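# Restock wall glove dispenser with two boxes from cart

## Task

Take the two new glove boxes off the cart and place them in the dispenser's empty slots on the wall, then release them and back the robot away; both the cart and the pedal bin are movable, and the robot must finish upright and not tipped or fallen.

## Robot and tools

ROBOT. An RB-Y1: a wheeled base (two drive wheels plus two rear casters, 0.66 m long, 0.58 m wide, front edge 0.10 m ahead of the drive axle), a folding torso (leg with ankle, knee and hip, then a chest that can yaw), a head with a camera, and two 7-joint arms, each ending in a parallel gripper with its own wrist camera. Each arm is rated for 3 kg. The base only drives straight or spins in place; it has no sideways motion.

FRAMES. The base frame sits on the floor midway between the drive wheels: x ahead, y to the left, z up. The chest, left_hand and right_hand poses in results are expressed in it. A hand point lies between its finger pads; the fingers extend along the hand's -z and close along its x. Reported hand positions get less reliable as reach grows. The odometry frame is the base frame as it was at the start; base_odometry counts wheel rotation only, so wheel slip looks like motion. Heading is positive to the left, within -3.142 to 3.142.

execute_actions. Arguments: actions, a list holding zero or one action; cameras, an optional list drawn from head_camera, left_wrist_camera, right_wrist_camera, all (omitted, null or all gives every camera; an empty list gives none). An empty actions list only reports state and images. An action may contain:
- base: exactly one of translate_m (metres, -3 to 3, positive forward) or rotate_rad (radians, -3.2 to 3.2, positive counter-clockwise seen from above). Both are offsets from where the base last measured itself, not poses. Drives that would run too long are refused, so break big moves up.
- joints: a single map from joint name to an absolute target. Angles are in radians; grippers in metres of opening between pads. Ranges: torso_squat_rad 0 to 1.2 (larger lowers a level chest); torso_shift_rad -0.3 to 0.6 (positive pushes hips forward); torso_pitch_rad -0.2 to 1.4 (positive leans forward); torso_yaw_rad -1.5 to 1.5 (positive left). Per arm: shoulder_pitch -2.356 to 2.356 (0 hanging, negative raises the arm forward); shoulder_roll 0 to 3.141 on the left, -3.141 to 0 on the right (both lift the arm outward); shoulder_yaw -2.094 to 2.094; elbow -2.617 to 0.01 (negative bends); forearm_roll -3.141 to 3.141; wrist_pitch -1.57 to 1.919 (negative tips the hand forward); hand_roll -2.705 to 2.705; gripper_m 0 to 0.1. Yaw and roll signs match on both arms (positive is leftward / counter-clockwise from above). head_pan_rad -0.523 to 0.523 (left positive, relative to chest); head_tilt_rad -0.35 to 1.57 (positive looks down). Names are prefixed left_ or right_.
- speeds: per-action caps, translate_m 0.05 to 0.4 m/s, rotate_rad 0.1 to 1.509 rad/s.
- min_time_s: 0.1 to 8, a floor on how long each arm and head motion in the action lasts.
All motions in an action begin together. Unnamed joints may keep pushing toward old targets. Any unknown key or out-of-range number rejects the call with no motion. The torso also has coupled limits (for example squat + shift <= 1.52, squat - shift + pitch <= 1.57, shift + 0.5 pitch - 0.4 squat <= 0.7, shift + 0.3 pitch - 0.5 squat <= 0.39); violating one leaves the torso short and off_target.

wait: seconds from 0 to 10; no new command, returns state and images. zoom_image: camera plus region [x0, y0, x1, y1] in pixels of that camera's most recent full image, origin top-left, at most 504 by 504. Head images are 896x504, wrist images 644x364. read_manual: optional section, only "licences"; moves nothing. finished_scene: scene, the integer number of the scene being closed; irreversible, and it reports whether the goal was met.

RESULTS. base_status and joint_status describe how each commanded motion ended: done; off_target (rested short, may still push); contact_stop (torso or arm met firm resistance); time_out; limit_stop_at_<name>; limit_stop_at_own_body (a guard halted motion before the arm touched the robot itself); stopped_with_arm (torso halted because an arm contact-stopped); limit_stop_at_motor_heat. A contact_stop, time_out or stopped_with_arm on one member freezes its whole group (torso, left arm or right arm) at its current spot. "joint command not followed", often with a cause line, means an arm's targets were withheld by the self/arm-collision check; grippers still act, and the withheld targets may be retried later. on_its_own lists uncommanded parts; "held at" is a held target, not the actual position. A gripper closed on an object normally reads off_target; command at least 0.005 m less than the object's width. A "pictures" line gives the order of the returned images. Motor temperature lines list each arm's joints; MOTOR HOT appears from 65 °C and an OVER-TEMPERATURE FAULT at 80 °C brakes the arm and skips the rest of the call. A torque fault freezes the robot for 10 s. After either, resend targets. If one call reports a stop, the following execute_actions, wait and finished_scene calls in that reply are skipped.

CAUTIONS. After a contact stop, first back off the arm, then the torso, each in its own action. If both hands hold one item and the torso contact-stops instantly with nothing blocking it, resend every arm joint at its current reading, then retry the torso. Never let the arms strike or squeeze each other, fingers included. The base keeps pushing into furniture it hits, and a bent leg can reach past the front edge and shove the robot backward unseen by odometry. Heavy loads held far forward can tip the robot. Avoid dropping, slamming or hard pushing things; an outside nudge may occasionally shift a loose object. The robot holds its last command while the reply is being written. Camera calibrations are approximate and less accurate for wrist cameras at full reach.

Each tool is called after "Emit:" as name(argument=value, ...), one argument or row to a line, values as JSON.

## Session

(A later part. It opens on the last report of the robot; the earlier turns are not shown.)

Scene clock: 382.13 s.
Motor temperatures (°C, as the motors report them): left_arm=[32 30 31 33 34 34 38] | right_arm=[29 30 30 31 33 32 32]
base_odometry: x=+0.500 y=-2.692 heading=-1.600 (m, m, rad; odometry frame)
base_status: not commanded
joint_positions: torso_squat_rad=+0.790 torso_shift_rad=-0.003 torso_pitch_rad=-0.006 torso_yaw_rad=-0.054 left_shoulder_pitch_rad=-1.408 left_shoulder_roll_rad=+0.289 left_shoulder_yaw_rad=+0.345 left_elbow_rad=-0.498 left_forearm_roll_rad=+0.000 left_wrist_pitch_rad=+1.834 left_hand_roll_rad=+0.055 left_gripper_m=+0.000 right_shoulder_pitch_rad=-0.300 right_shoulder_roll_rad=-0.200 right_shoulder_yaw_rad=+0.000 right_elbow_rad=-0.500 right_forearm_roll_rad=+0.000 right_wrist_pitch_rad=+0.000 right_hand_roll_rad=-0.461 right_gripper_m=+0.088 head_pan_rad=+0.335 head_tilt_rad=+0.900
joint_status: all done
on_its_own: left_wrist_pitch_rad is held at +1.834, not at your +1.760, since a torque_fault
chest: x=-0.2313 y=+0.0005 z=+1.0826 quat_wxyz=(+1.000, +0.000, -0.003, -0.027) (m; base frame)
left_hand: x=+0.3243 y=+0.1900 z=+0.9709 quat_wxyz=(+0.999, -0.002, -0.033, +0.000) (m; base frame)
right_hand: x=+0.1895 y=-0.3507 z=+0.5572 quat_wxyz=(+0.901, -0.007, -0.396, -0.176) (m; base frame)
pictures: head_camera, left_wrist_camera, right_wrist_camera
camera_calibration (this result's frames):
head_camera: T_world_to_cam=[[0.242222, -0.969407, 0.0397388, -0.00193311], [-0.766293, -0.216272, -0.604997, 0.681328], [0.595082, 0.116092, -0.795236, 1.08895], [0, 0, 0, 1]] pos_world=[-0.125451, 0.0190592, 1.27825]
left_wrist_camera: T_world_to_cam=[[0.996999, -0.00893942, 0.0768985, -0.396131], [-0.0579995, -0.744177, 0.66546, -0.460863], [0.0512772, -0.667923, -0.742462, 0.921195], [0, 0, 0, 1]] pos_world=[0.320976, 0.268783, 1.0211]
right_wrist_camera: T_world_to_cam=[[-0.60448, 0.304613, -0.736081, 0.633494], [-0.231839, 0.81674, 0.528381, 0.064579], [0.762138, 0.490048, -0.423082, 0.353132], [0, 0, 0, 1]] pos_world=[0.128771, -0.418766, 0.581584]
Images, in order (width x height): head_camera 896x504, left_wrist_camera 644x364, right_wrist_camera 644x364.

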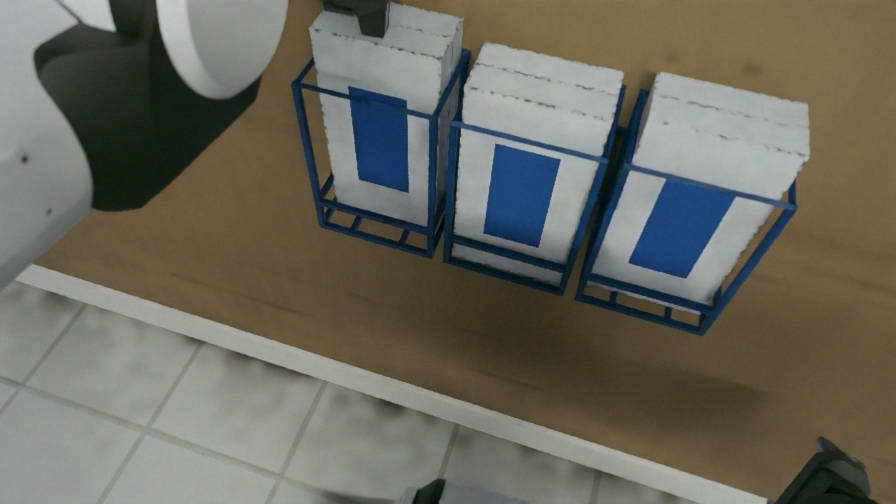

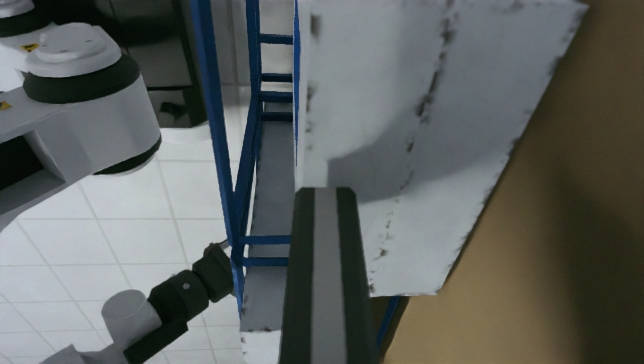

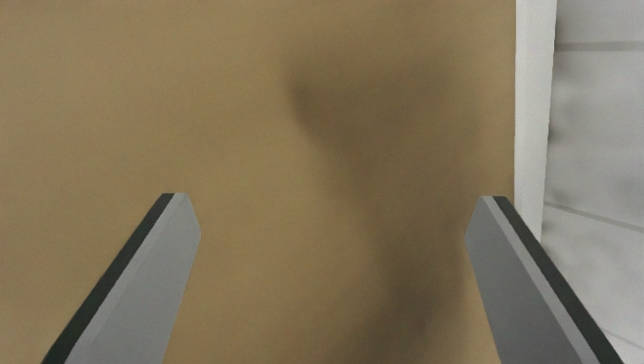

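Shadow shows the tip is close but not yet touching.

Emit:
execute_actions(
  actions=[
    {"joints":{"torso_squat_rad":0.85}},
  ],
)

Scene clock: 384.90 s.
Motor temperatures (°C, as the motors report them): left_arm=[32 30 31 33 34 34 38] | right_arm=[29 30 30 31 33 32 32]
base_odometry: x=+0.500 y=-2.691 heading=-1.600 (m, m, rad; odometry frame)
base_status: not commanded
joint_positions: torso_squat_rad=+0.850 torso_shift_rad=-0.004 torso_pitch_rad=-0.008 torso_yaw_rad=-0.054 left_shoulder_pitch_rad=-1.414 left_shoulder_roll_rad=+0.291 left_shoulder_yaw_rad=+0.345 left_elbow_rad=-0.501 left_forearm_roll_rad=+0.000 left_wrist_pitch_rad=+1.835 left_hand_roll_rad=+0.055 left_gripper_m=+0.001 right_shoulder_pitch_rad=-0.300 right_shoulder_roll_rad=-0.200 right_shoulder_yaw_rad=+0.000 right_elbow_rad=-0.500 right_forearm_roll_rad=+0.000 right_wrist_pitch_rad=+0.000 right_hand_roll_rad=-0.461 right_gripper_m=+0.088 head_pan_rad=+0.335 head_tilt_rad=+0.900
joint_status: all done
on_its_own: left_wrist_pitch_rad is held at +1.834, not at your +1.760, since a torque_fault
chest: x=-0.2321 y=+0.0004 z=+1.0518 quat_wxyz=(+1.000, +0.000, -0.004, -0.027) (m; base frame)
left_hand: x=+0.3253 y=+0.1899 z=+0.9454 quat_wxyz=(+0.999, -0.002, -0.039, +0.000) (m; base frame)
right_hand: x=+0.1896 y=-0.3507 z=+0.5271 quat_wxyz=(+0.901, -0.007, -0.397, -0.176) (m; base frame)
pictures: head_camera, left_wrist_camera, right_wrist_camera
camera_calibration (this result's frames):
head_camera: T_world_to_cam=[[0.24215, -0.969417, 0.0399289, -0.000854255], [-0.765151, -0.216108, -0.606499, 0.663889], [0.596579, 0.116312, -0.794081, 1.0641], [0, 0, 0, 1]] pos_world=[-0.126637, 0.0188757, 1.24766]
left_wrist_camera: T_world_to_cam=[[0.996112, -0.00891923, 0.0876416, -0.405058], [-0.0651442, -0.744296, 0.664665, -0.440801], [0.059303, -0.667791, -0.741983, 0.89904], [0, 0, 0, 1]] pos_world=[0.321452, 0.268671, 0.995558]
right_wrist_camera: T_world_to_cam=[[-0.603093, 0.304813, -0.737135, 0.611803], [-0.232838, 0.816594, 0.528168, 0.0807595], [0.762932, 0.490167, -0.42151, 0.339321], [0, 0, 0, 1]] pos_world=[0.128899, -0.418757, 0.551355]
Images, in order (width x height): head_camera 896x504, left_wrist_camera 644x364, right_wrist_camera 644x364.

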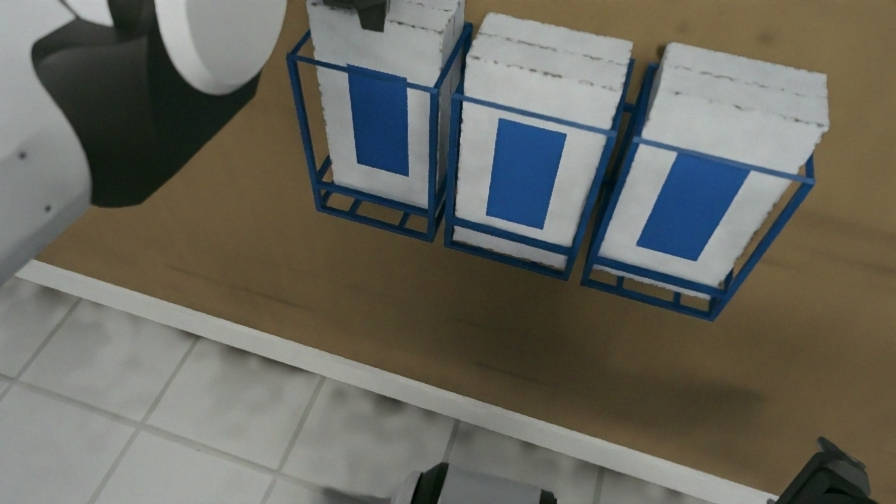

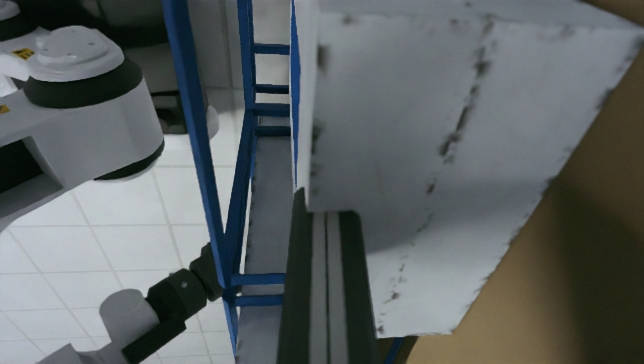

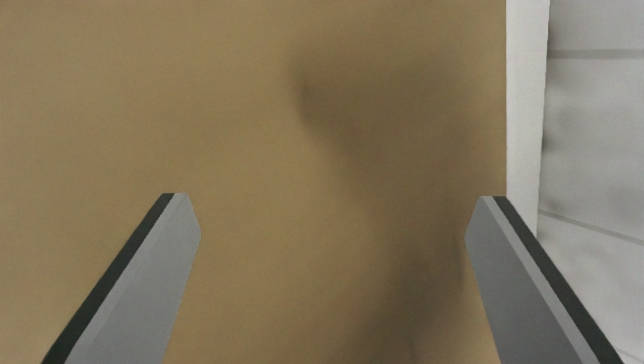

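Emit:
execute_actions(
  actions=[
    {"joints":{"torso_squat_rad":0.7}},
  ],
  cameras=[],
)

Emit:
execute_actions(
  actions=[
    {"base":{"translate_m":0.012},"joints":{"left_gripper_m":0.1}},
  ],
  cameras=[],
)

Emit:
execute_actions(
  actions=[
    {"joints":{"torso_squat_rad":0.84}},
  ],
)

Scene clock: 392.37 s.
Motor temperatures (°C, as the motors report them): left_arm=[31 30 31 33 34 34 38] | right_arm=[29 30 30 31 33 32 32]
base_odometry: x=+0.500 y=-2.691 heading=-1.600 (m, m, rad; odometry frame)
base_status: not commanded
joint_positions: torso_squat_rad=+0.700 torso_shift_rad=-0.003 torso_pitch_rad=-0.005 torso_yaw_rad=-0.054 left_shoulder_pitch_rad=-1.409 left_shoulder_roll_rad=+0.290 left_shoulder_yaw_rad=+0.345 left_elbow_rad=-0.498 left_forearm_roll_rad=+0.000 left_wrist_pitch_rad=+1.834 left_hand_roll_rad=+0.055 left_gripper_m=+0.000 right_shoulder_pitch_rad=-0.300 right_shoulder_roll_rad=-0.200 right_shoulder_yaw_rad=+0.000 right_elbow_rad=-0.500 right_forearm_roll_rad=+0.000 right_wrist_pitch_rad=+0.000 right_hand_roll_rad=-0.461 right_gripper_m=+0.088 head_pan_rad=+0.335 head_tilt_rad=+0.900
joint_status: all done
on_its_own: left_wrist_pitch_rad is held at +1.834, not at your +1.760, since a torque_fault
chest: x=-0.2313 y=+0.0005 z=+1.1253 quat_wxyz=(+1.000, +0.000, -0.003, -0.027) (m; base frame)
left_hand: x=+0.3244 y=+0.1902 z=+1.0139 quat_wxyz=(+0.999, -0.002, -0.034, +0.000) (m; base frame)
right_hand: x=+0.1893 y=-0.3507 z=+0.5997 quat_wxyz=(+0.901, -0.007, -0.396, -0.176) (m; base frame)
pictures: none
No camera images: the call's "cameras" was empty. Leave "cameras" out to get every camera's image.

Scene clock: 393.83 s.
Motor temperatures (°C, as the motors report them): left_arm=[31 30 31 33 34 35 38] | right_arm=[29 30 30 31 33 32 32]
base_odometry: x=+0.500 y=-2.703 heading=-1.599 (m, m, rad; odometry frame)
base_status: done
joint_positions: torso_squat_rad=+0.700 torso_shift_rad=-0.004 torso_pitch_rad=-0.008 torso_yaw_rad=-0.054 left_shoulder_pitch_rad=-1.407 left_shoulder_roll_rad=+0.288 left_shoulder_yaw_rad=+0.345 left_elbow_rad=-0.496 left_forearm_roll_rad=+0.001 left_wrist_pitch_rad=+1.838 left_hand_roll_rad=+0.055 left_gripper_m=+0.096 right_shoulder_pitch_rad=-0.300 right_shoulder_roll_rad=-0.200 right_shoulder_yaw_rad=+0.000 right_elbow_rad=-0.500 right_forearm_roll_rad=+0.000 right_wrist_pitch_rad=+0.000 right_hand_roll_rad=-0.461 right_gripper_m=+0.088 head_pan_rad=+0.335 head_tilt_rad=+0.900
joint_status: left_gripper_m off_target (ended at +0.096, target +0.100)
on_its_own: left_wrist_pitch_rad is held at +1.834, not at your +1.760, since a torque_fault
chest: x=-0.2327 y=+0.0005 z=+1.1252 quat_wxyz=(+1.000, +0.000, -0.004, -0.027) (m; base frame)
left_hand: x=+0.3216 y=+0.1895 z=+1.0135 quat_wxyz=(+1.000, -0.002, -0.031, -0.001) (m; base frame)
right_hand: x=+0.1894 y=-0.3505 z=+0.6007 quat_wxyz=(+0.901, -0.007, -0.397, -0.176) (m; base frame)
pictures: none
No camera images: the call's "cameras" was empty. Leave "cameras" out to get every camera's image.

Scene clock: 395.17 s.
Motor temperatures (°C, as the motors report them): left_arm=[31 30 31 33 34 37 38] | right_arm=[29 30 30 31 33 32 32]
base_odometry: x=+0.500 y=-2.703 heading=-1.599 (m, m, rad; odometry frame)
base_status: not commanded
joint_positions: torso_squat_rad=+0.840 torso_shift_rad=-0.005 torso_pitch_rad=-0.010 torso_yaw_rad=-0.054 left_shoulder_pitch_rad=-1.410 left_shoulder_roll_rad=+0.290 left_shoulder_yaw_rad=+0.345 left_elbow_rad=-0.498 left_forearm_roll_rad=+0.000 left_wrist_pitch_rad=+1.838 left_hand_roll_rad=+0.055 left_gripper_m=+0.095 right_shoulder_pitch_rad=-0.300 right_shoulder_roll_rad=-0.200 right_shoulder_yaw_rad=+0.000 right_elbow_rad=-0.500 right_forearm_roll_rad=+0.000 right_wrist_pitch_rad=+0.000 right_hand_roll_rad=-0.461 right_gripper_m=+0.088 head_pan_rad=+0.335 head_tilt_rad=+0.900
joint_status: all done
on_its_own: left_wrist_pitch_rad is held at +1.834, not at your +1.760, since a torque_fault
chest: x=-0.2332 y=+0.0004 z=+1.0569 quat_wxyz=(+1.000, +0.000, -0.005, -0.027) (m; base frame)
left_hand: x=+0.3223 y=+0.1902 z=+0.9484 quat_wxyz=(+0.999, -0.002, -0.034, +0.000) (m; base frame)
right_hand: x=+0.1898 y=-0.3505 z=+0.5331 quat_wxyz=(+0.901, -0.006, -0.398, -0.176) (m; base frame)
pictures: head_camera, left_wrist_camera, right_wrist_camera
camera_calibration (this result's frames):
head_camera: T_world_to_cam=[[0.242525, -0.969301, 0.0404601, -0.0012463], [-0.763948, -0.216518, -0.607868, 0.667881], [0.597967, 0.116514, -0.793007, 1.06796], [0, 0, 0, 1]] pos_world=[-0.12808, 0.0189673, 1.25294]
left_wrist_camera: T_world_to_cam=[[0.996827, -0.00861499, 0.0791369, -0.394536], [-0.0592313, -0.744447, 0.665049, -0.445034], [0.0531838, -0.667626, -0.742595, 0.90416], [0, 0, 0, 1]] pos_world=[0.318838, 0.268938, 0.998616]
right_wrist_camera: T_world_to_cam=[[-0.601725, 0.304397, -0.738423, 0.616553], [-0.23439, 0.816523, 0.527591, 0.0780527], [0.763537, 0.490543, -0.419975, 0.340808], [0, 0, 0, 1]] pos_world=[0.12907, -0.41859, 0.557228]
Images, in order (width x height): head_camera 896x504, left_wrist_camera 644x364, right_wrist_camera 644x364.

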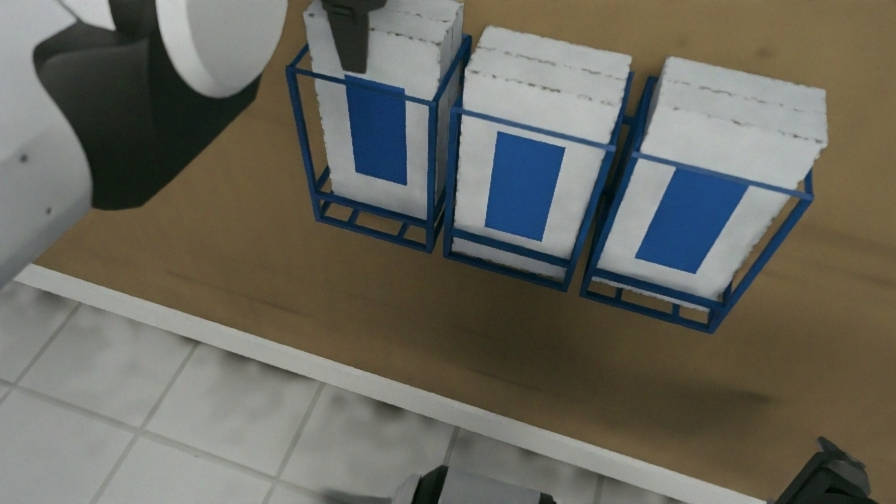

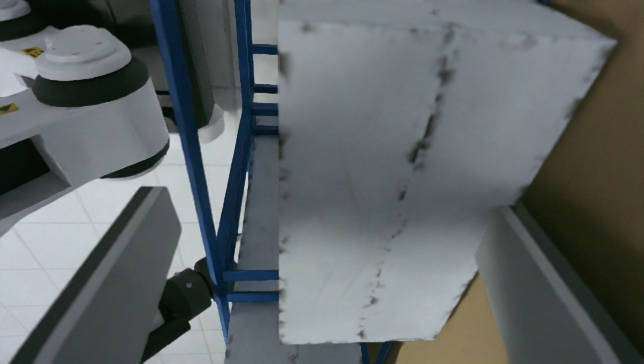

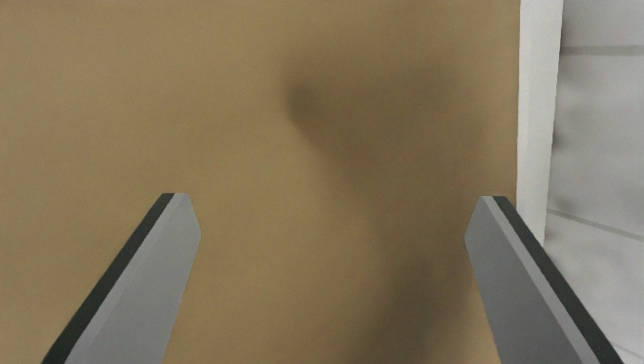

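Emit:
execute_actions(
  actions=[
    {"joints":{"left_gripper_m":0.055}},
  ],
  cameras=[],
)

Emit:
execute_actions(
  actions=[
    {"joints":{"torso_squat_rad":0.76}},
  ],
)

Emit:
execute_actions(
  actions=[
    {"joints":{"torso_squat_rad":0.87}},
  ],
)

Scene clock: 401.23 s.
Motor temperatures (°C, as the motors report them): left_arm=[31 30 31 33 34 43 38] | right_arm=[29 30 30 31 33 32 32]
base_odometry: x=+0.500 y=-2.703 heading=-1.599 (m, m, rad; odometry frame)
base_status: not commanded
joint_positions: torso_squat_rad=+0.840 torso_shift_rad=-0.005 torso_pitch_rad=-0.009 torso_yaw_rad=-0.054 left_shoulder_pitch_rad=-1.410 left_shoulder_roll_rad=+0.290 left_shoulder_yaw_rad=+0.345 left_elbow_rad=-0.498 left_forearm_roll_rad=+0.000 left_wrist_pitch_rad=+1.838 left_hand_roll_rad=+0.055 left_gripper_m=+0.057 right_shoulder_pitch_rad=-0.300 right_shoulder_roll_rad=-0.200 right_shoulder_yaw_rad=+0.000 right_elbow_rad=-0.500 right_forearm_roll_rad=+0.000 right_wrist_pitch_rad=+0.000 right_hand_roll_rad=-0.461 right_gripper_m=+0.088 head_pan_rad=+0.335 head_tilt_rad=+0.900
joint_status: all done
on_its_own: left_wrist_pitch_rad is held at +1.834, not at your +1.760, since a torque_fault
chest: x=-0.2330 y=+0.0004 z=+1.0569 quat_wxyz=(+1.000, +0.000, -0.005, -0.027) (m; base frame)
left_hand: x=+0.3225 y=+0.1902 z=+0.9480 quat_wxyz=(+0.999, -0.002, -0.034, +0.000) (m; base frame)
right_hand: x=+0.1898 y=-0.3505 z=+0.5329 quat_wxyz=(+0.901, -0.006, -0.397, -0.176) (m; base frame)
pictures: none
No camera images: the call's "cameras" was empty. Leave "cameras" out to get every camera's image.

Scene clock: 402.27 s.
Motor temperatures (°C, as the motors report them): left_arm=[31 30 31 33 34 44 38] | right_arm=[29 30 30 31 33 32 32]
base_odometry: x=+0.500 y=-2.703 heading=-1.599 (m, m, rad; odometry frame)
base_status: not commanded
joint_positions: torso_squat_rad=+0.760 torso_shift_rad=-0.004 torso_pitch_rad=-0.006 torso_yaw_rad=-0.054 left_shoulder_pitch_rad=-1.403 left_shoulder_roll_rad=+0.287 left_shoulder_yaw_rad=+0.345 left_elbow_rad=-0.494 left_forearm_roll_rad=+0.000 left_wrist_pitch_rad=+1.838 left_hand_roll_rad=+0.055 left_gripper_m=+0.057 right_shoulder_pitch_rad=-0.300 right_shoulder_roll_rad=-0.200 right_shoulder_yaw_rad=+0.000 right_elbow_rad=-0.500 right_forearm_roll_rad=+0.000 right_wrist_pitch_rad=+0.000 right_hand_roll_rad=-0.461 right_gripper_m=+0.088 head_pan_rad=+0.335 head_tilt_rad=+0.900
joint_status: all done
on_its_own: left_wrist_pitch_rad is held at +1.834, not at your +1.760, since a torque_fault
chest: x=-0.2317 y=+0.0006 z=+1.0972 quat_wxyz=(+1.000, +0.000, -0.003, -0.027) (m; base frame)
left_hand: x=+0.3211 y=+0.1905 z=+0.9814 quat_wxyz=(+1.000, -0.002, -0.027, +0.000) (m; base frame)
right_hand: x=+0.1895 y=-0.3505 z=+0.5721 quat_wxyz=(+0.901, -0.007, -0.396, -0.175) (m; base frame)
pictures: head_camera, left_wrist_camera, right_wrist_camera
camera_calibration (this result's frames):
head_camera: T_world_to_cam=[[0.242655, -0.96929, 0.0399518, -0.00248022], [-0.765964, -0.216701, -0.60526, 0.690204], [0.59533, 0.116268, -0.795025, 1.10063], [0, 0, 0, 1]] pos_world=[-0.125963, 0.0191966, 1.29288]
left_wrist_camera: T_world_to_cam=[[0.997918, -0.00835852, 0.0639468, -0.381522], [-0.0489069, -0.744428, 0.665909, -0.470981], [0.0420378, -0.66765, -0.743287, 0.933223], [0, 0, 0, 1]] pos_world=[0.318463, 0.269267, 1.03168]
right_wrist_camera: T_world_to_cam=[[-0.604177, 0.304172, -0.736512, 0.644474], [-0.232627, 0.816689, 0.528114, 0.0568328], [0.762138, 0.490406, -0.422666, 0.359158], [0, 0, 0, 1]] pos_world=[0.128869, -0.418579, 0.596452]
Images, in order (width x height): head_camera 896x504, left_wrist_camera 644x364, right_wrist_camera 644x364.

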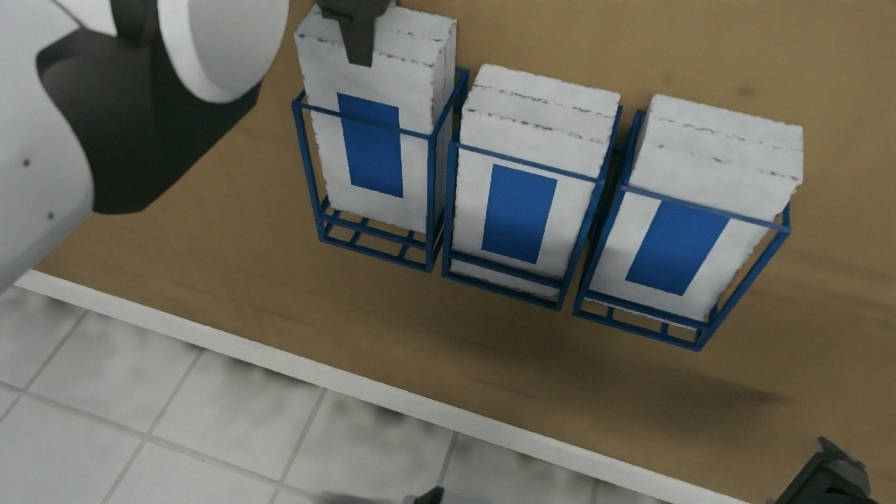

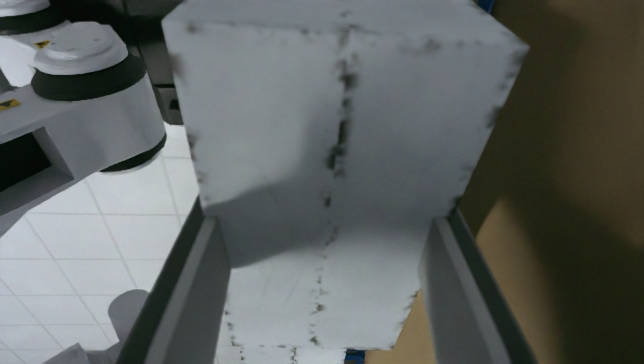

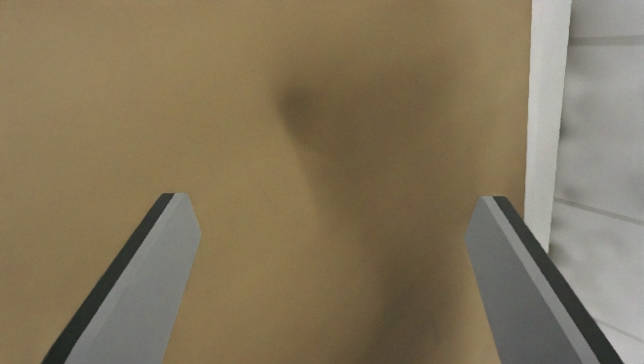

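Scene clock: 403.73 s.
Motor temperatures (°C, as the motors report them): left_arm=[31 30 31 33 34 44 38] | right_arm=[29 30 30 31 33 32 32]
base_odometry: x=+0.500 y=-2.703 heading=-1.599 (m, m, rad; odometry frame)
base_status: not commanded
joint_positions: torso_squat_rad=+0.869 torso_shift_rad=-0.007 torso_pitch_rad=-0.015 torso_yaw_rad=-0.053 left_shoulder_pitch_rad=-1.413 left_shoulder_roll_rad=+0.291 left_shoulder_yaw_rad=+0.345 left_elbow_rad=-0.500 left_forearm_roll_rad=+0.000 left_wrist_pitch_rad=+1.836 left_hand_roll_rad=+0.055 left_gripper_m=+0.058 right_shoulder_pitch_rad=-0.300 right_shoulder_roll_rad=-0.200 right_shoulder_yaw_rad=+0.000 right_elbow_rad=-0.500 right_forearm_roll_rad=+0.000 right_wrist_pitch_rad=+0.000 right_hand_roll_rad=-0.461 right_gripper_m=+0.088 head_pan_rad=+0.335 head_tilt_rad=+0.900
joint_status: torso_squat_rad contact_stop (moved +0.109 of +0.110)
on_its_own: left_wrist_pitch_rad is held at +1.834, not at your +1.760, since a torque_fault
chest: x=-0.2359 y=+0.0004 z=+1.0417 quat_wxyz=(+1.000, +0.000, -0.008, -0.027) (m; base frame)
left_hand: x=+0.3214 y=+0.1906 z=+0.9384 quat_wxyz=(+0.999, -0.002, -0.041, +0.000) (m; base frame)
right_hand: x=+0.1902 y=-0.3503 z=+0.5202 quat_wxyz=(+0.900, -0.006, -0.400, -0.175) (m; base frame)
pictures: head_camera, left_wrist_camera, right_wrist_camera
camera_calibration (this result's frames):
head_camera: T_world_to_cam=[[0.242842, -0.969168, 0.041725, -0.00125467], [-0.760392, -0.216886, -0.612181, 0.661892], [0.602356, 0.116936, -0.789616, 1.05504], [0, 0, 0, 1]] pos_world=[-0.131909, 0.0189663, 1.23833]
left_wrist_camera: T_world_to_cam=[[0.995749, -0.00777928, 0.091782, -0.404603], [-0.0670434, -0.744492, 0.664256, -0.434885], [0.0631635, -0.667586, -0.741849, 0.89314], [0, 0, 0, 1]] pos_world=[0.317312, 0.269332, 0.988585]
right_wrist_camera: T_world_to_cam=[[-0.597807, 0.304156, -0.741698, 0.608051], [-0.237718, 0.816349, 0.526369, 0.085958], [0.765583, 0.490982, -0.415716, 0.332556], [0, 0, 0, 1]] pos_world=[0.129331, -0.418393, 0.543994]
Images, in order (width x height): head_camera 896x504, left_wrist_camera 644x364, right_wrist_camera 644x364.

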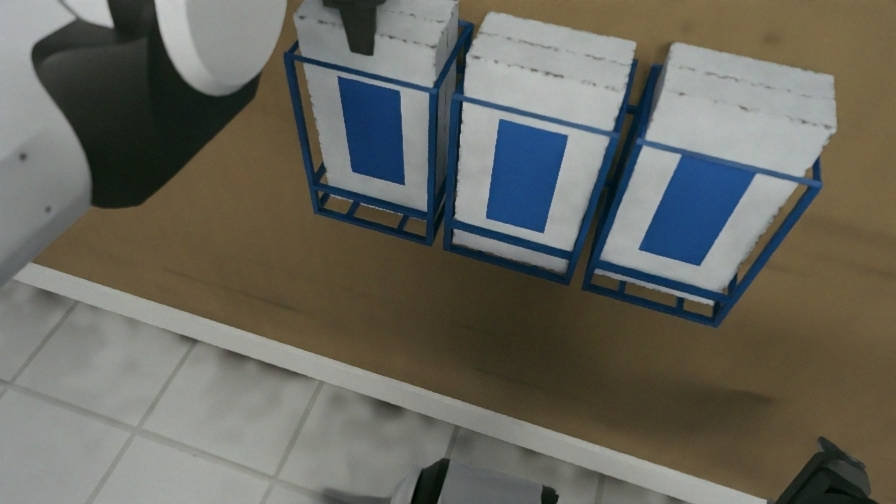

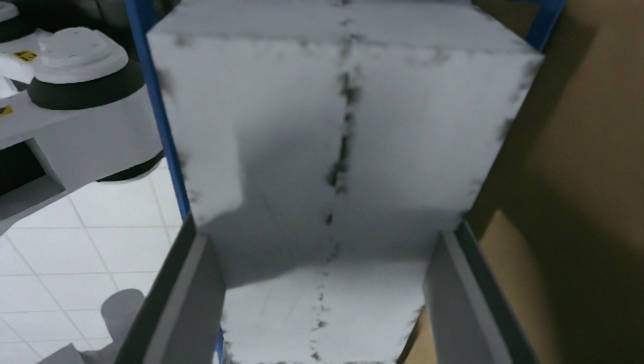

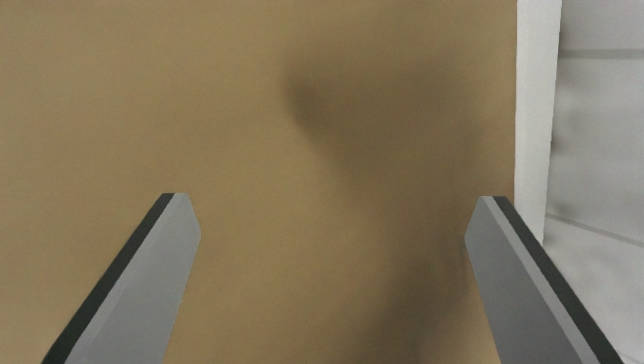

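Looks seated now.

Emit:
execute_actions(
  actions=[
    {"joints":{"left_gripper_m":0.085,"torso_squat_rad":0.86}},
  ],
  cameras=[],
)

Emit:
execute_actions(
  actions=[
    {"joints":{"torso_squat_rad":0.55}},
  ],
  cameras=[],
)

Emit:
execute_actions(
  actions=[
    {"base":{"translate_m":-0.5},"joints":{"torso_yaw_rad":0,"head_pan_rad":0.1,"head_tilt_rad":0.45}},
  ],
  cameras=["head_camera"],
)

Scene clock: 409.63 s.
Motor temperatures (°C, as the motors report them): left_arm=[31 30 31 33 34 43 38] | right_arm=[29 30 30 31 33 32 32]
base_odometry: x=+0.500 y=-2.703 heading=-1.599 (m, m, rad; odometry frame)
base_status: not commanded
joint_positions: torso_squat_rad=+0.860 torso_shift_rad=-0.007 torso_pitch_rad=-0.014 torso_yaw_rad=-0.053 left_shoulder_pitch_rad=-1.409 left_shoulder_roll_rad=+0.290 left_shoulder_yaw_rad=+0.345 left_elbow_rad=-0.498 left_forearm_roll_rad=+0.000 left_wrist_pitch_rad=+1.836 left_hand_roll_rad=+0.055 left_gripper_m=+0.085 right_shoulder_pitch_rad=-0.300 right_shoulder_roll_rad=-0.200 right_shoulder_yaw_rad=+0.000 right_elbow_rad=-0.500 right_forearm_roll_rad=+0.000 right_wrist_pitch_rad=+0.000 right_hand_roll_rad=-0.461 right_gripper_m=+0.088 head_pan_rad=+0.335 head_tilt_rad=+0.900
joint_status: all done
on_its_own: left_wrist_pitch_rad is held at +1.834, not at your +1.760, since a torque_fault
chest: x=-0.2353 y=+0.0004 z=+1.0465 quat_wxyz=(+1.000, +0.000, -0.007, -0.027) (m; base frame)
left_hand: x=+0.3209 y=+0.1906 z=+0.9399 quat_wxyz=(+0.999, -0.002, -0.037, +0.000) (m; base frame)
right_hand: x=+0.1901 y=-0.3503 z=+0.5244 quat_wxyz=(+0.900, -0.006, -0.399, -0.175) (m; base frame)
pictures: none
No camera images: the call's "cameras" was empty. Leave "cameras" out to get every camera's image.

Scene clock: 411.50 s.
Motor temperatures (°C, as the motors report them): left_arm=[31 30 31 33 34 42 38] | right_arm=[29 30 30 31 33 32 32]
base_odometry: x=+0.500 y=-2.703 heading=-1.599 (m, m, rad; odometry frame)
base_status: not commanded
joint_positions: torso_squat_rad=+0.550 torso_shift_rad=-0.006 torso_pitch_rad=-0.013 torso_yaw_rad=-0.054 left_shoulder_pitch_rad=-1.407 left_shoulder_roll_rad=+0.289 left_shoulder_yaw_rad=+0.345 left_elbow_rad=-0.497 left_forearm_roll_rad=+0.000 left_wrist_pitch_rad=+1.835 left_hand_roll_rad=+0.055 left_gripper_m=+0.085 right_shoulder_pitch_rad=-0.300 right_shoulder_roll_rad=-0.200 right_shoulder_yaw_rad=+0.000 right_elbow_rad=-0.500 right_forearm_roll_rad=+0.000 right_wrist_pitch_rad=+0.000 right_hand_roll_rad=-0.461 right_gripper_m=+0.088 head_pan_rad=+0.335 head_tilt_rad=+0.900
joint_status: all done
on_its_own: left_wrist_pitch_rad is held at +1.834, not at your +1.760, since a torque_fault
chest: x=-0.2356 y=+0.0006 z=+1.1866 quat_wxyz=(+1.000, +0.000, -0.006, -0.027) (m; base frame)
left_hand: x=+0.3200 y=+0.1907 z=+1.0778 quat_wxyz=(+0.999, -0.002, -0.035, +0.000) (m; base frame)
right_hand: x=+0.1891 y=-0.3502 z=+0.6641 quat_wxyz=(+0.900, -0.006, -0.399, -0.175) (m; base frame)
pictures: none
No camera images: the call's "cameras" was empty. Leave "cameras" out to get every camera's image.

Scene clock: 414.63 s.
Motor temperatures (°C, as the motors report them): left_arm=[31 30 31 33 34 41 38] | right_arm=[29 30 30 31 33 32 32]
base_odometry: x=+0.514 y=-2.203 heading=-1.598 (m, m, rad; odometry frame)
base_status: done
joint_positions: torso_squat_rad=+0.550 torso_shift_rad=-0.006 torso_pitch_rad=-0.013 torso_yaw_rad=+0.000 left_shoulder_pitch_rad=-1.408 left_shoulder_roll_rad=+0.289 left_shoulder_yaw_rad=+0.345 left_elbow_rad=-0.498 left_forearm_roll_rad=+0.000 left_wrist_pitch_rad=+1.834 left_hand_roll_rad=+0.055 left_gripper_m=+0.085 right_shoulder_pitch_rad=-0.300 right_shoulder_roll_rad=-0.200 right_shoulder_yaw_rad=+0.000 right_elbow_rad=-0.500 right_forearm_roll_rad=+0.000 right_wrist_pitch_rad=+0.000 right_hand_roll_rad=-0.461 right_gripper_m=+0.088 head_pan_rad=+0.100 head_tilt_rad=+0.450
joint_status: all done
on_its_own: left_wrist_pitch_rad is held at +1.834, not at your +1.760, since a torque_fault
chest: x=-0.2356 y=+0.0006 z=+1.1867 quat_wxyz=(+1.000, +0.000, -0.006, +0.000) (m; base frame)
left_hand: x=+0.3096 y=+0.2201 z=+1.0785 quat_wxyz=(+0.999, -0.001, -0.037, +0.027) (m; base frame)
right_hand: x=+0.2073 y=-0.3273 z=+0.6644 quat_wxyz=(+0.904, +0.004, -0.399, -0.151) (m; base frame)
pictures: head_camera
camera_calibration (this result's frames):
head_camera: T_world_to_cam=[[0.0513254, -0.998486, 0.0197785, -0.0170277], [-0.445661, -0.0406227, -0.89428, 1.21073], [0.893729, 0.0370848, -0.447071, 0.756682], [0, 0, 0, 1]] pos_world=[-0.135818, 0.00411997, 1.42136]
Images, in order (width x height): head_camera 896x504.

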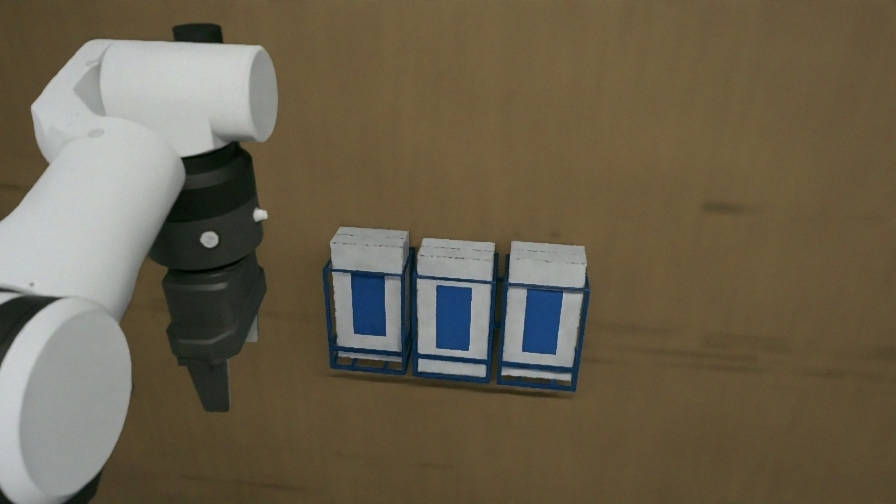

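Emit:
zoom_image(
  camera="head_camera",
  region=[310, 215, 610, 400],
)

Region (310, 215, 610, 400) of head_camera's 896x504 image, scaled by 1.680, with more detail than that image has; it fills the top 311 rows of this view, and the rest is white.

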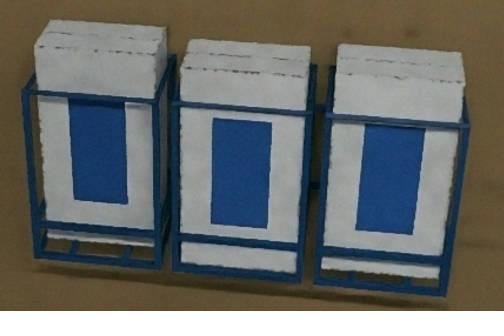

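Emit:
execute_actions(
  actions=[
    {"base":{"translate_m":0.5},"joints":{"torso_yaw_rad":-0.054,"head_pan_rad":0.335,"head_tilt_rad":0.9,"left_gripper_m":0.1}},
  ],
  cameras=[],
)

Emit:
execute_actions(
  actions=[
    {"joints":{"torso_squat_rad":0.83}},
  ],
)

Scene clock: 426.03 s.
Motor temperatures (°C, as the motors report them): left_arm=[31 30 31 33 34 39 38] | right_arm=[29 30 30 31 33 32 32]
base_odometry: x=+0.500 y=-2.703 heading=-1.597 (m, m, rad; odometry frame)
base_status: done
joint_positions: torso_squat_rad=+0.550 torso_shift_rad=-0.007 torso_pitch_rad=-0.013 torso_yaw_rad=-0.054 left_shoulder_pitch_rad=-1.407 left_shoulder_roll_rad=+0.289 left_shoulder_yaw_rad=+0.345 left_elbow_rad=-0.497 left_forearm_roll_rad=+0.000 left_wrist_pitch_rad=+1.836 left_hand_roll_rad=+0.055 left_gripper_m=+0.098 right_shoulder_pitch_rad=-0.300 right_shoulder_roll_rad=-0.200 right_shoulder_yaw_rad=+0.000 right_elbow_rad=-0.500 right_forearm_roll_rad=+0.000 right_wrist_pitch_rad=+0.000 right_hand_roll_rad=-0.461 right_gripper_m=+0.088 head_pan_rad=+0.335 head_tilt_rad=+0.900
joint_status: all done
on_its_own: left_wrist_pitch_rad is held at +1.834, not at your +1.760, since a torque_fault
chest: x=-0.2360 y=+0.0006 z=+1.1866 quat_wxyz=(+1.000, +0.000, -0.007, -0.027) (m; base frame)
left_hand: x=+0.3194 y=+0.1903 z=+1.0782 quat_wxyz=(+0.999, -0.002, -0.035, +0.000) (m; base frame)
right_hand: x=+0.1889 y=-0.3503 z=+0.6644 quat_wxyz=(+0.900, -0.006, -0.399, -0.175) (m; base frame)
pictures: none
No camera images: the call's "cameras" was empty. Leave "cameras" out to get every camera's image.

Scene clock: 427.87 s.
Motor temperatures (°C, as the motors report them): left_arm=[31 30 31 33 34 39 38] | right_arm=[29 30 30 31 33 32 32]
base_odometry: x=+0.500 y=-2.703 heading=-1.597 (m, m, rad; odometry frame)
base_status: not commanded
joint_positions: torso_squat_rad=+0.830 torso_shift_rad=-0.007 torso_pitch_rad=-0.015 torso_yaw_rad=-0.054 left_shoulder_pitch_rad=-1.408 left_shoulder_roll_rad=+0.289 left_shoulder_yaw_rad=+0.345 left_elbow_rad=-0.498 left_forearm_roll_rad=+0.000 left_wrist_pitch_rad=+1.836 left_hand_roll_rad=+0.055 left_gripper_m=+0.098 right_shoulder_pitch_rad=-0.300 right_shoulder_roll_rad=-0.200 right_shoulder_yaw_rad=+0.000 right_elbow_rad=-0.500 right_forearm_roll_rad=+0.000 right_wrist_pitch_rad=+0.000 right_hand_roll_rad=-0.461 right_gripper_m=+0.088 head_pan_rad=+0.335 head_tilt_rad=+0.900
joint_status: all done
on_its_own: left_wrist_pitch_rad is held at +1.834, not at your +1.760, since a torque_fault
chest: x=-0.2358 y=+0.0005 z=+1.0622 quat_wxyz=(+1.000, +0.000, -0.007, -0.027) (m; base frame)
left_hand: x=+0.3201 y=+0.1904 z=+0.9554 quat_wxyz=(+0.999, -0.002, -0.037, +0.000) (m; base frame)
right_hand: x=+0.1898 y=-0.3504 z=+0.5405 quat_wxyz=(+0.900, -0.006, -0.400, -0.175) (m; base frame)
pictures: head_camera, left_wrist_camera, right_wrist_camera
camera_calibration (this result's frames):
head_camera: T_world_to_cam=[[0.242557, -0.969234, 0.0418581, -0.00221594], [-0.760797, -0.216812, -0.611703, 0.673915], [0.601959, 0.116527, -0.789979, 1.07144], [0, 0, 0, 1]] pos_world=[-0.131713, 0.0191126, 1.25874]
left_wrist_camera: T_world_to_cam=[[0.996453, -0.00828791, 0.0837435, -0.397295], [-0.0620751, -0.744292, 0.664963, -0.4487], [0.0568185, -0.667803, -0.742167, 0.908062], [0, 0, 0, 1]] pos_world=[0.316438, 0.269149, 1.00557]
right_wrist_camera: T_world_to_cam=[[-0.598138, 0.304132, -0.741441, 0.622895], [-0.237156, 0.816576, 0.526271, 0.0753351], [0.765499, 0.49062, -0.416298, 0.341545], [0, 0, 0, 1]] pos_world=[0.128991, -0.418528, 0.564378]
Images, in order (width x height): head_camera 896x504, left_wrist_camera 644x364, right_wrist_camera 644x364.

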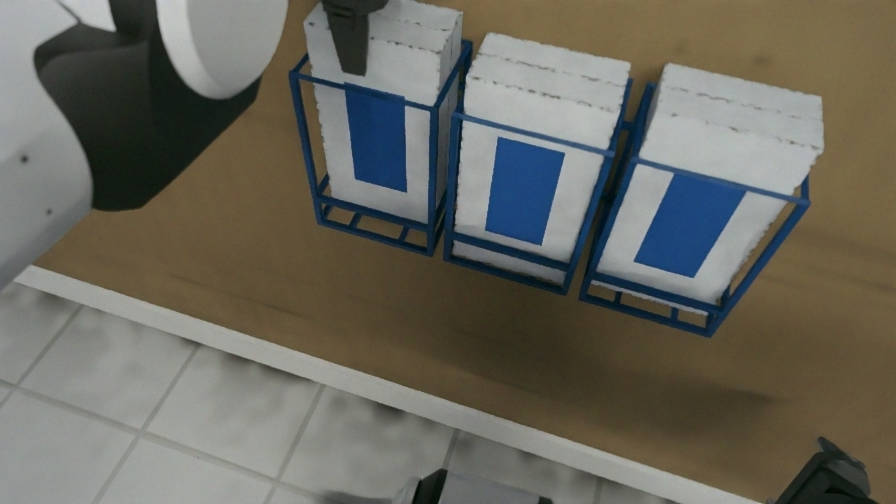

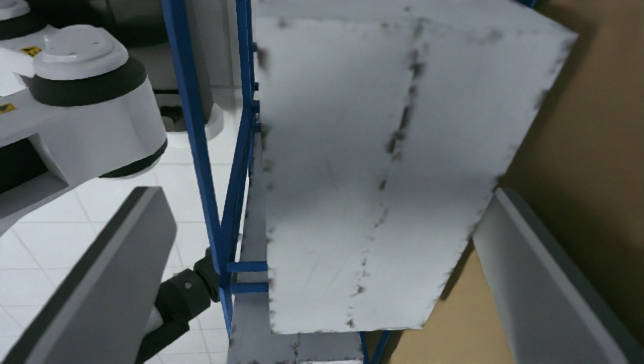

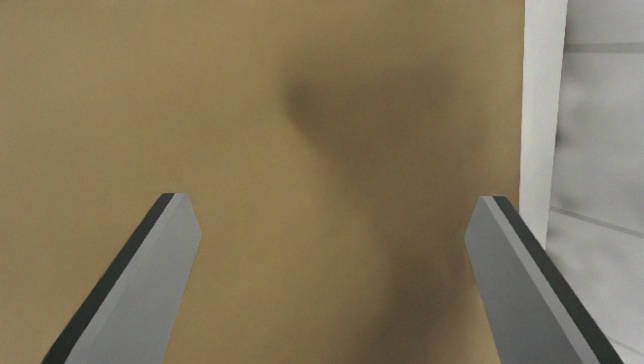

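Emit:
execute_actions(
  actions=[
    {"joints":{"left_gripper_m":0.055}},
  ],
  cameras=[],
)

Emit:
execute_actions(
  actions=[
    {"joints":{"torso_squat_rad":0.78}},
  ],
  cameras=[],
)

Emit:
execute_actions(
  actions=[
    {"base":{"translate_m":-0.014}},
  ],
  cameras=[],
)

Emit:
execute_actions(
  actions=[
    {"joints":{"torso_squat_rad":0.87}},
  ],
)

Scene clock: 434.73 s.
Motor temperatures (°C, as the motors report them): left_arm=[31 30 31 33 34 40 38] | right_arm=[29 30 30 31 33 32 32]
base_odometry: x=+0.500 y=-2.703 heading=-1.597 (m, m, rad; odometry frame)
base_status: not commanded
joint_positions: torso_squat_rad=+0.830 torso_shift_rad=-0.007 torso_pitch_rad=-0.013 torso_yaw_rad=-0.054 left_shoulder_pitch_rad=-1.408 left_shoulder_roll_rad=+0.289 left_shoulder_yaw_rad=+0.345 left_elbow_rad=-0.498 left_forearm_roll_rad=+0.000 left_wrist_pitch_rad=+1.835 left_hand_roll_rad=+0.055 left_gripper_m=+0.057 right_shoulder_pitch_rad=-0.300 right_shoulder_roll_rad=-0.200 right_shoulder_yaw_rad=+0.000 right_elbow_rad=-0.500 right_forearm_roll_rad=+0.000 right_wrist_pitch_rad=+0.000 right_hand_roll_rad=-0.461 right_gripper_m=+0.088 head_pan_rad=+0.335 head_tilt_rad=+0.900
joint_status: all done
on_its_own: left_wrist_pitch_rad is held at +1.834, not at your +1.760, since a torque_fault
chest: x=-0.2353 y=+0.0005 z=+1.0622 quat_wxyz=(+1.000, +0.000, -0.007, -0.027) (m; base frame)
left_hand: x=+0.3209 y=+0.1904 z=+0.9548 quat_wxyz=(+0.999, -0.002, -0.037, +0.000) (m; base frame)
right_hand: x=+0.1898 y=-0.3504 z=+0.5401 quat_wxyz=(+0.900, -0.006, -0.399, -0.175) (m; base frame)
pictures: none
No camera images: the call's "cameras" was empty. Leave "cameras" out to get every camera's image.

Scene clock: 435.60 s.
Motor temperatures (°C, as the motors report them): left_arm=[32 30 31 33 34 40 38] | right_arm=[29 30 30 31 33 32 32]
base_odometry: x=+0.500 y=-2.703 heading=-1.597 (m, m, rad; odometry frame)
base_status: not commanded
joint_positions: torso_squat_rad=+0.780 torso_shift_rad=-0.006 torso_pitch_rad=-0.012 torso_yaw_rad=-0.054 left_shoulder_pitch_rad=-1.407 left_shoulder_roll_rad=+0.289 left_shoulder_yaw_rad=+0.345 left_elbow_rad=-0.497 left_forearm_roll_rad=+0.000 left_wrist_pitch_rad=+1.835 left_hand_roll_rad=+0.055 left_gripper_m=+0.056 right_shoulder_pitch_rad=-0.300 right_shoulder_roll_rad=-0.200 right_shoulder_yaw_rad=+0.000 right_elbow_rad=-0.500 right_forearm_roll_rad=+0.000 right_wrist_pitch_rad=+0.000 right_hand_roll_rad=-0.461 right_gripper_m=+0.088 head_pan_rad=+0.335 head_tilt_rad=+0.900
joint_status: all done
on_its_own: left_wrist_pitch_rad is held at +1.834, not at your +1.760, since a torque_fault
chest: x=-0.2349 y=+0.0005 z=+1.0875 quat_wxyz=(+1.000, +0.000, -0.006, -0.027) (m; base frame)
left_hand: x=+0.3206 y=+0.1906 z=+0.9784 quat_wxyz=(+0.999, -0.002, -0.035, +0.000) (m; base frame)
right_hand: x=+0.1896 y=-0.3504 z=+0.5650 quat_wxyz=(+0.900, -0.006, -0.399, -0.175) (m; base frame)
pictures: none
No camera images: the call's "cameras" was empty. Leave "cameras" out to get every camera's image.

Scene clock: 436.27 s.
Motor temperatures (°C, as the motors report them): left_arm=[32 30 31 33 34 39 38] | right_arm=[29 30 30 31 33 32 32]
base_odometry: x=+0.501 y=-2.689 heading=-1.597 (m, m, rad; odometry frame)
base_status: done
joint_positions: torso_squat_rad=+0.780 torso_shift_rad=-0.006 torso_pitch_rad=-0.013 torso_yaw_rad=-0.054 left_shoulder_pitch_rad=-1.407 left_shoulder_roll_rad=+0.289 left_shoulder_yaw_rad=+0.345 left_elbow_rad=-0.497 left_forearm_roll_rad=+0.000 left_wrist_pitch_rad=+1.834 left_hand_roll_rad=+0.055 left_gripper_m=+0.056 right_shoulder_pitch_rad=-0.300 right_shoulder_roll_rad=-0.200 right_shoulder_yaw_rad=+0.000 right_elbow_rad=-0.500 right_forearm_roll_rad=+0.000 right_wrist_pitch_rad=+0.000 right_hand_roll_rad=-0.461 right_gripper_m=+0.088 head_pan_rad=+0.335 head_tilt_rad=+0.900
joint_status: not commanded
on_its_own: left_wrist_pitch_rad is held at +1.834, not at your +1.760, since a torque_fault
chest: x=-0.2350 y=+0.0005 z=+1.0875 quat_wxyz=(+1.000, +0.000, -0.006, -0.027) (m; base frame)
left_hand: x=+0.3209 y=+0.1904 z=+0.9789 quat_wxyz=(+0.999, -0.002, -0.036, +0.000) (m; base frame)
right_hand: x=+0.1896 y=-0.3504 z=+0.5650 quat_wxyz=(+0.900, -0.006, -0.399, -0.175) (m; base frame)
pictures: none
No camera images: the call's "cameras" was empty. Leave "cameras" out to get every camera's image.

Scene clock: 437.33 s.
Motor temperatures (°C, as the motors report them): left_arm=[32 30 31 33 34 39 38] | right_arm=[29 30 30 31 33 32 32]
base_odometry: x=+0.501 y=-2.689 heading=-1.597 (m, m, rad; odometry frame)
base_status: not commanded
joint_positions: torso_squat_rad=+0.870 torso_shift_rad=-0.007 torso_pitch_rad=-0.014 torso_yaw_rad=-0.054 left_shoulder_pitch_rad=-1.413 left_shoulder_roll_rad=+0.291 left_shoulder_yaw_rad=+0.345 left_elbow_rad=-0.501 left_forearm_roll_rad=+0.000 left_wrist_pitch_rad=+1.834 left_hand_roll_rad=+0.055 left_gripper_m=+0.058 right_shoulder_pitch_rad=-0.300 right_shoulder_roll_rad=-0.200 right_shoulder_yaw_rad=+0.000 right_elbow_rad=-0.500 right_forearm_roll_rad=+0.000 right_wrist_pitch_rad=+0.000 right_hand_roll_rad=-0.461 right_gripper_m=+0.088 head_pan_rad=+0.335 head_tilt_rad=+0.900
joint_status: all done
on_its_own: left_wrist_pitch_rad is held at +1.834, not at your +1.760, since a torque_fault
chest: x=-0.2354 y=+0.0004 z=+1.0412 quat_wxyz=(+1.000, +0.000, -0.007, -0.027) (m; base frame)
left_hand: x=+0.3226 y=+0.1902 z=+0.9382 quat_wxyz=(+0.999, -0.002, -0.042, +0.000) (m; base frame)
right_hand: x=+0.1900 y=-0.3505 z=+0.5193 quat_wxyz=(+0.900, -0.006, -0.400, -0.176) (m; base frame)
pictures: head_camera, left_wrist_camera, right_wrist_camera
camera_calibration (this result's frames):
head_camera: T_world_to_cam=[[0.242446, -0.969273, 0.0415786, -0.001268], [-0.761032, -0.216589, -0.611489, 0.661108], [0.601706, 0.116611, -0.79016, 1.05476], [0, 0, 0, 1]] pos_world=[-0.13122, 0.0189643, 1.23774]
left_wrist_camera: T_world_to_cam=[[0.995515, -0.0083499, 0.0942307, -0.407852], [-0.069122, -0.744262, 0.664301, -0.434341], [0.0645855, -0.667835, -0.741502, 0.891921], [0, 0, 0, 1]] pos_world=[0.318396, 0.268987, 0.988327]
right_wrist_camera: T_world_to_cam=[[-0.598371, 0.304374, -0.741153, 0.607274], [-0.236845, 0.816497, 0.526533, 0.08635], [0.765413, 0.490601, -0.416479, 0.332703], [0, 0, 0, 1]] pos_world=[0.129172, -0.418567, 0.543181]
Images, in order (width x height): head_camera 896x504, left_wrist_camera 644x364, right_wrist_camera 644x364.

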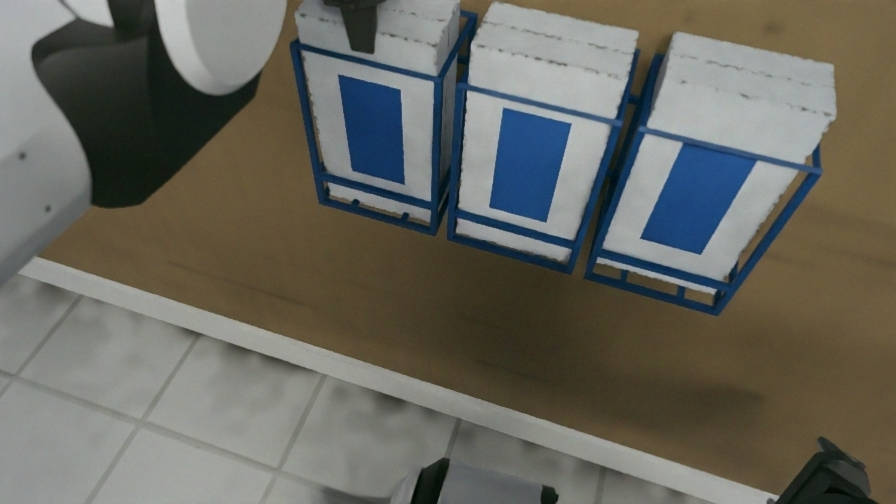

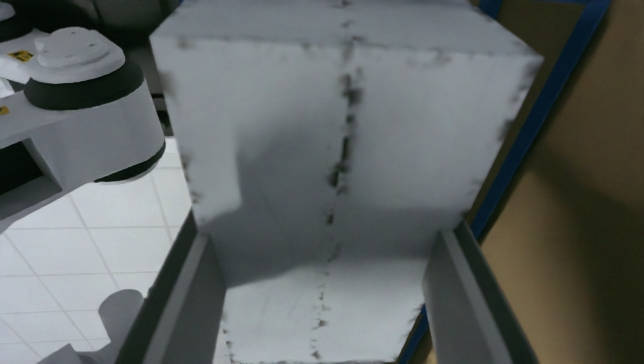

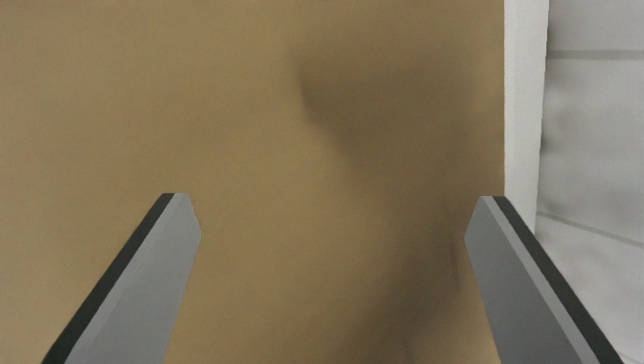

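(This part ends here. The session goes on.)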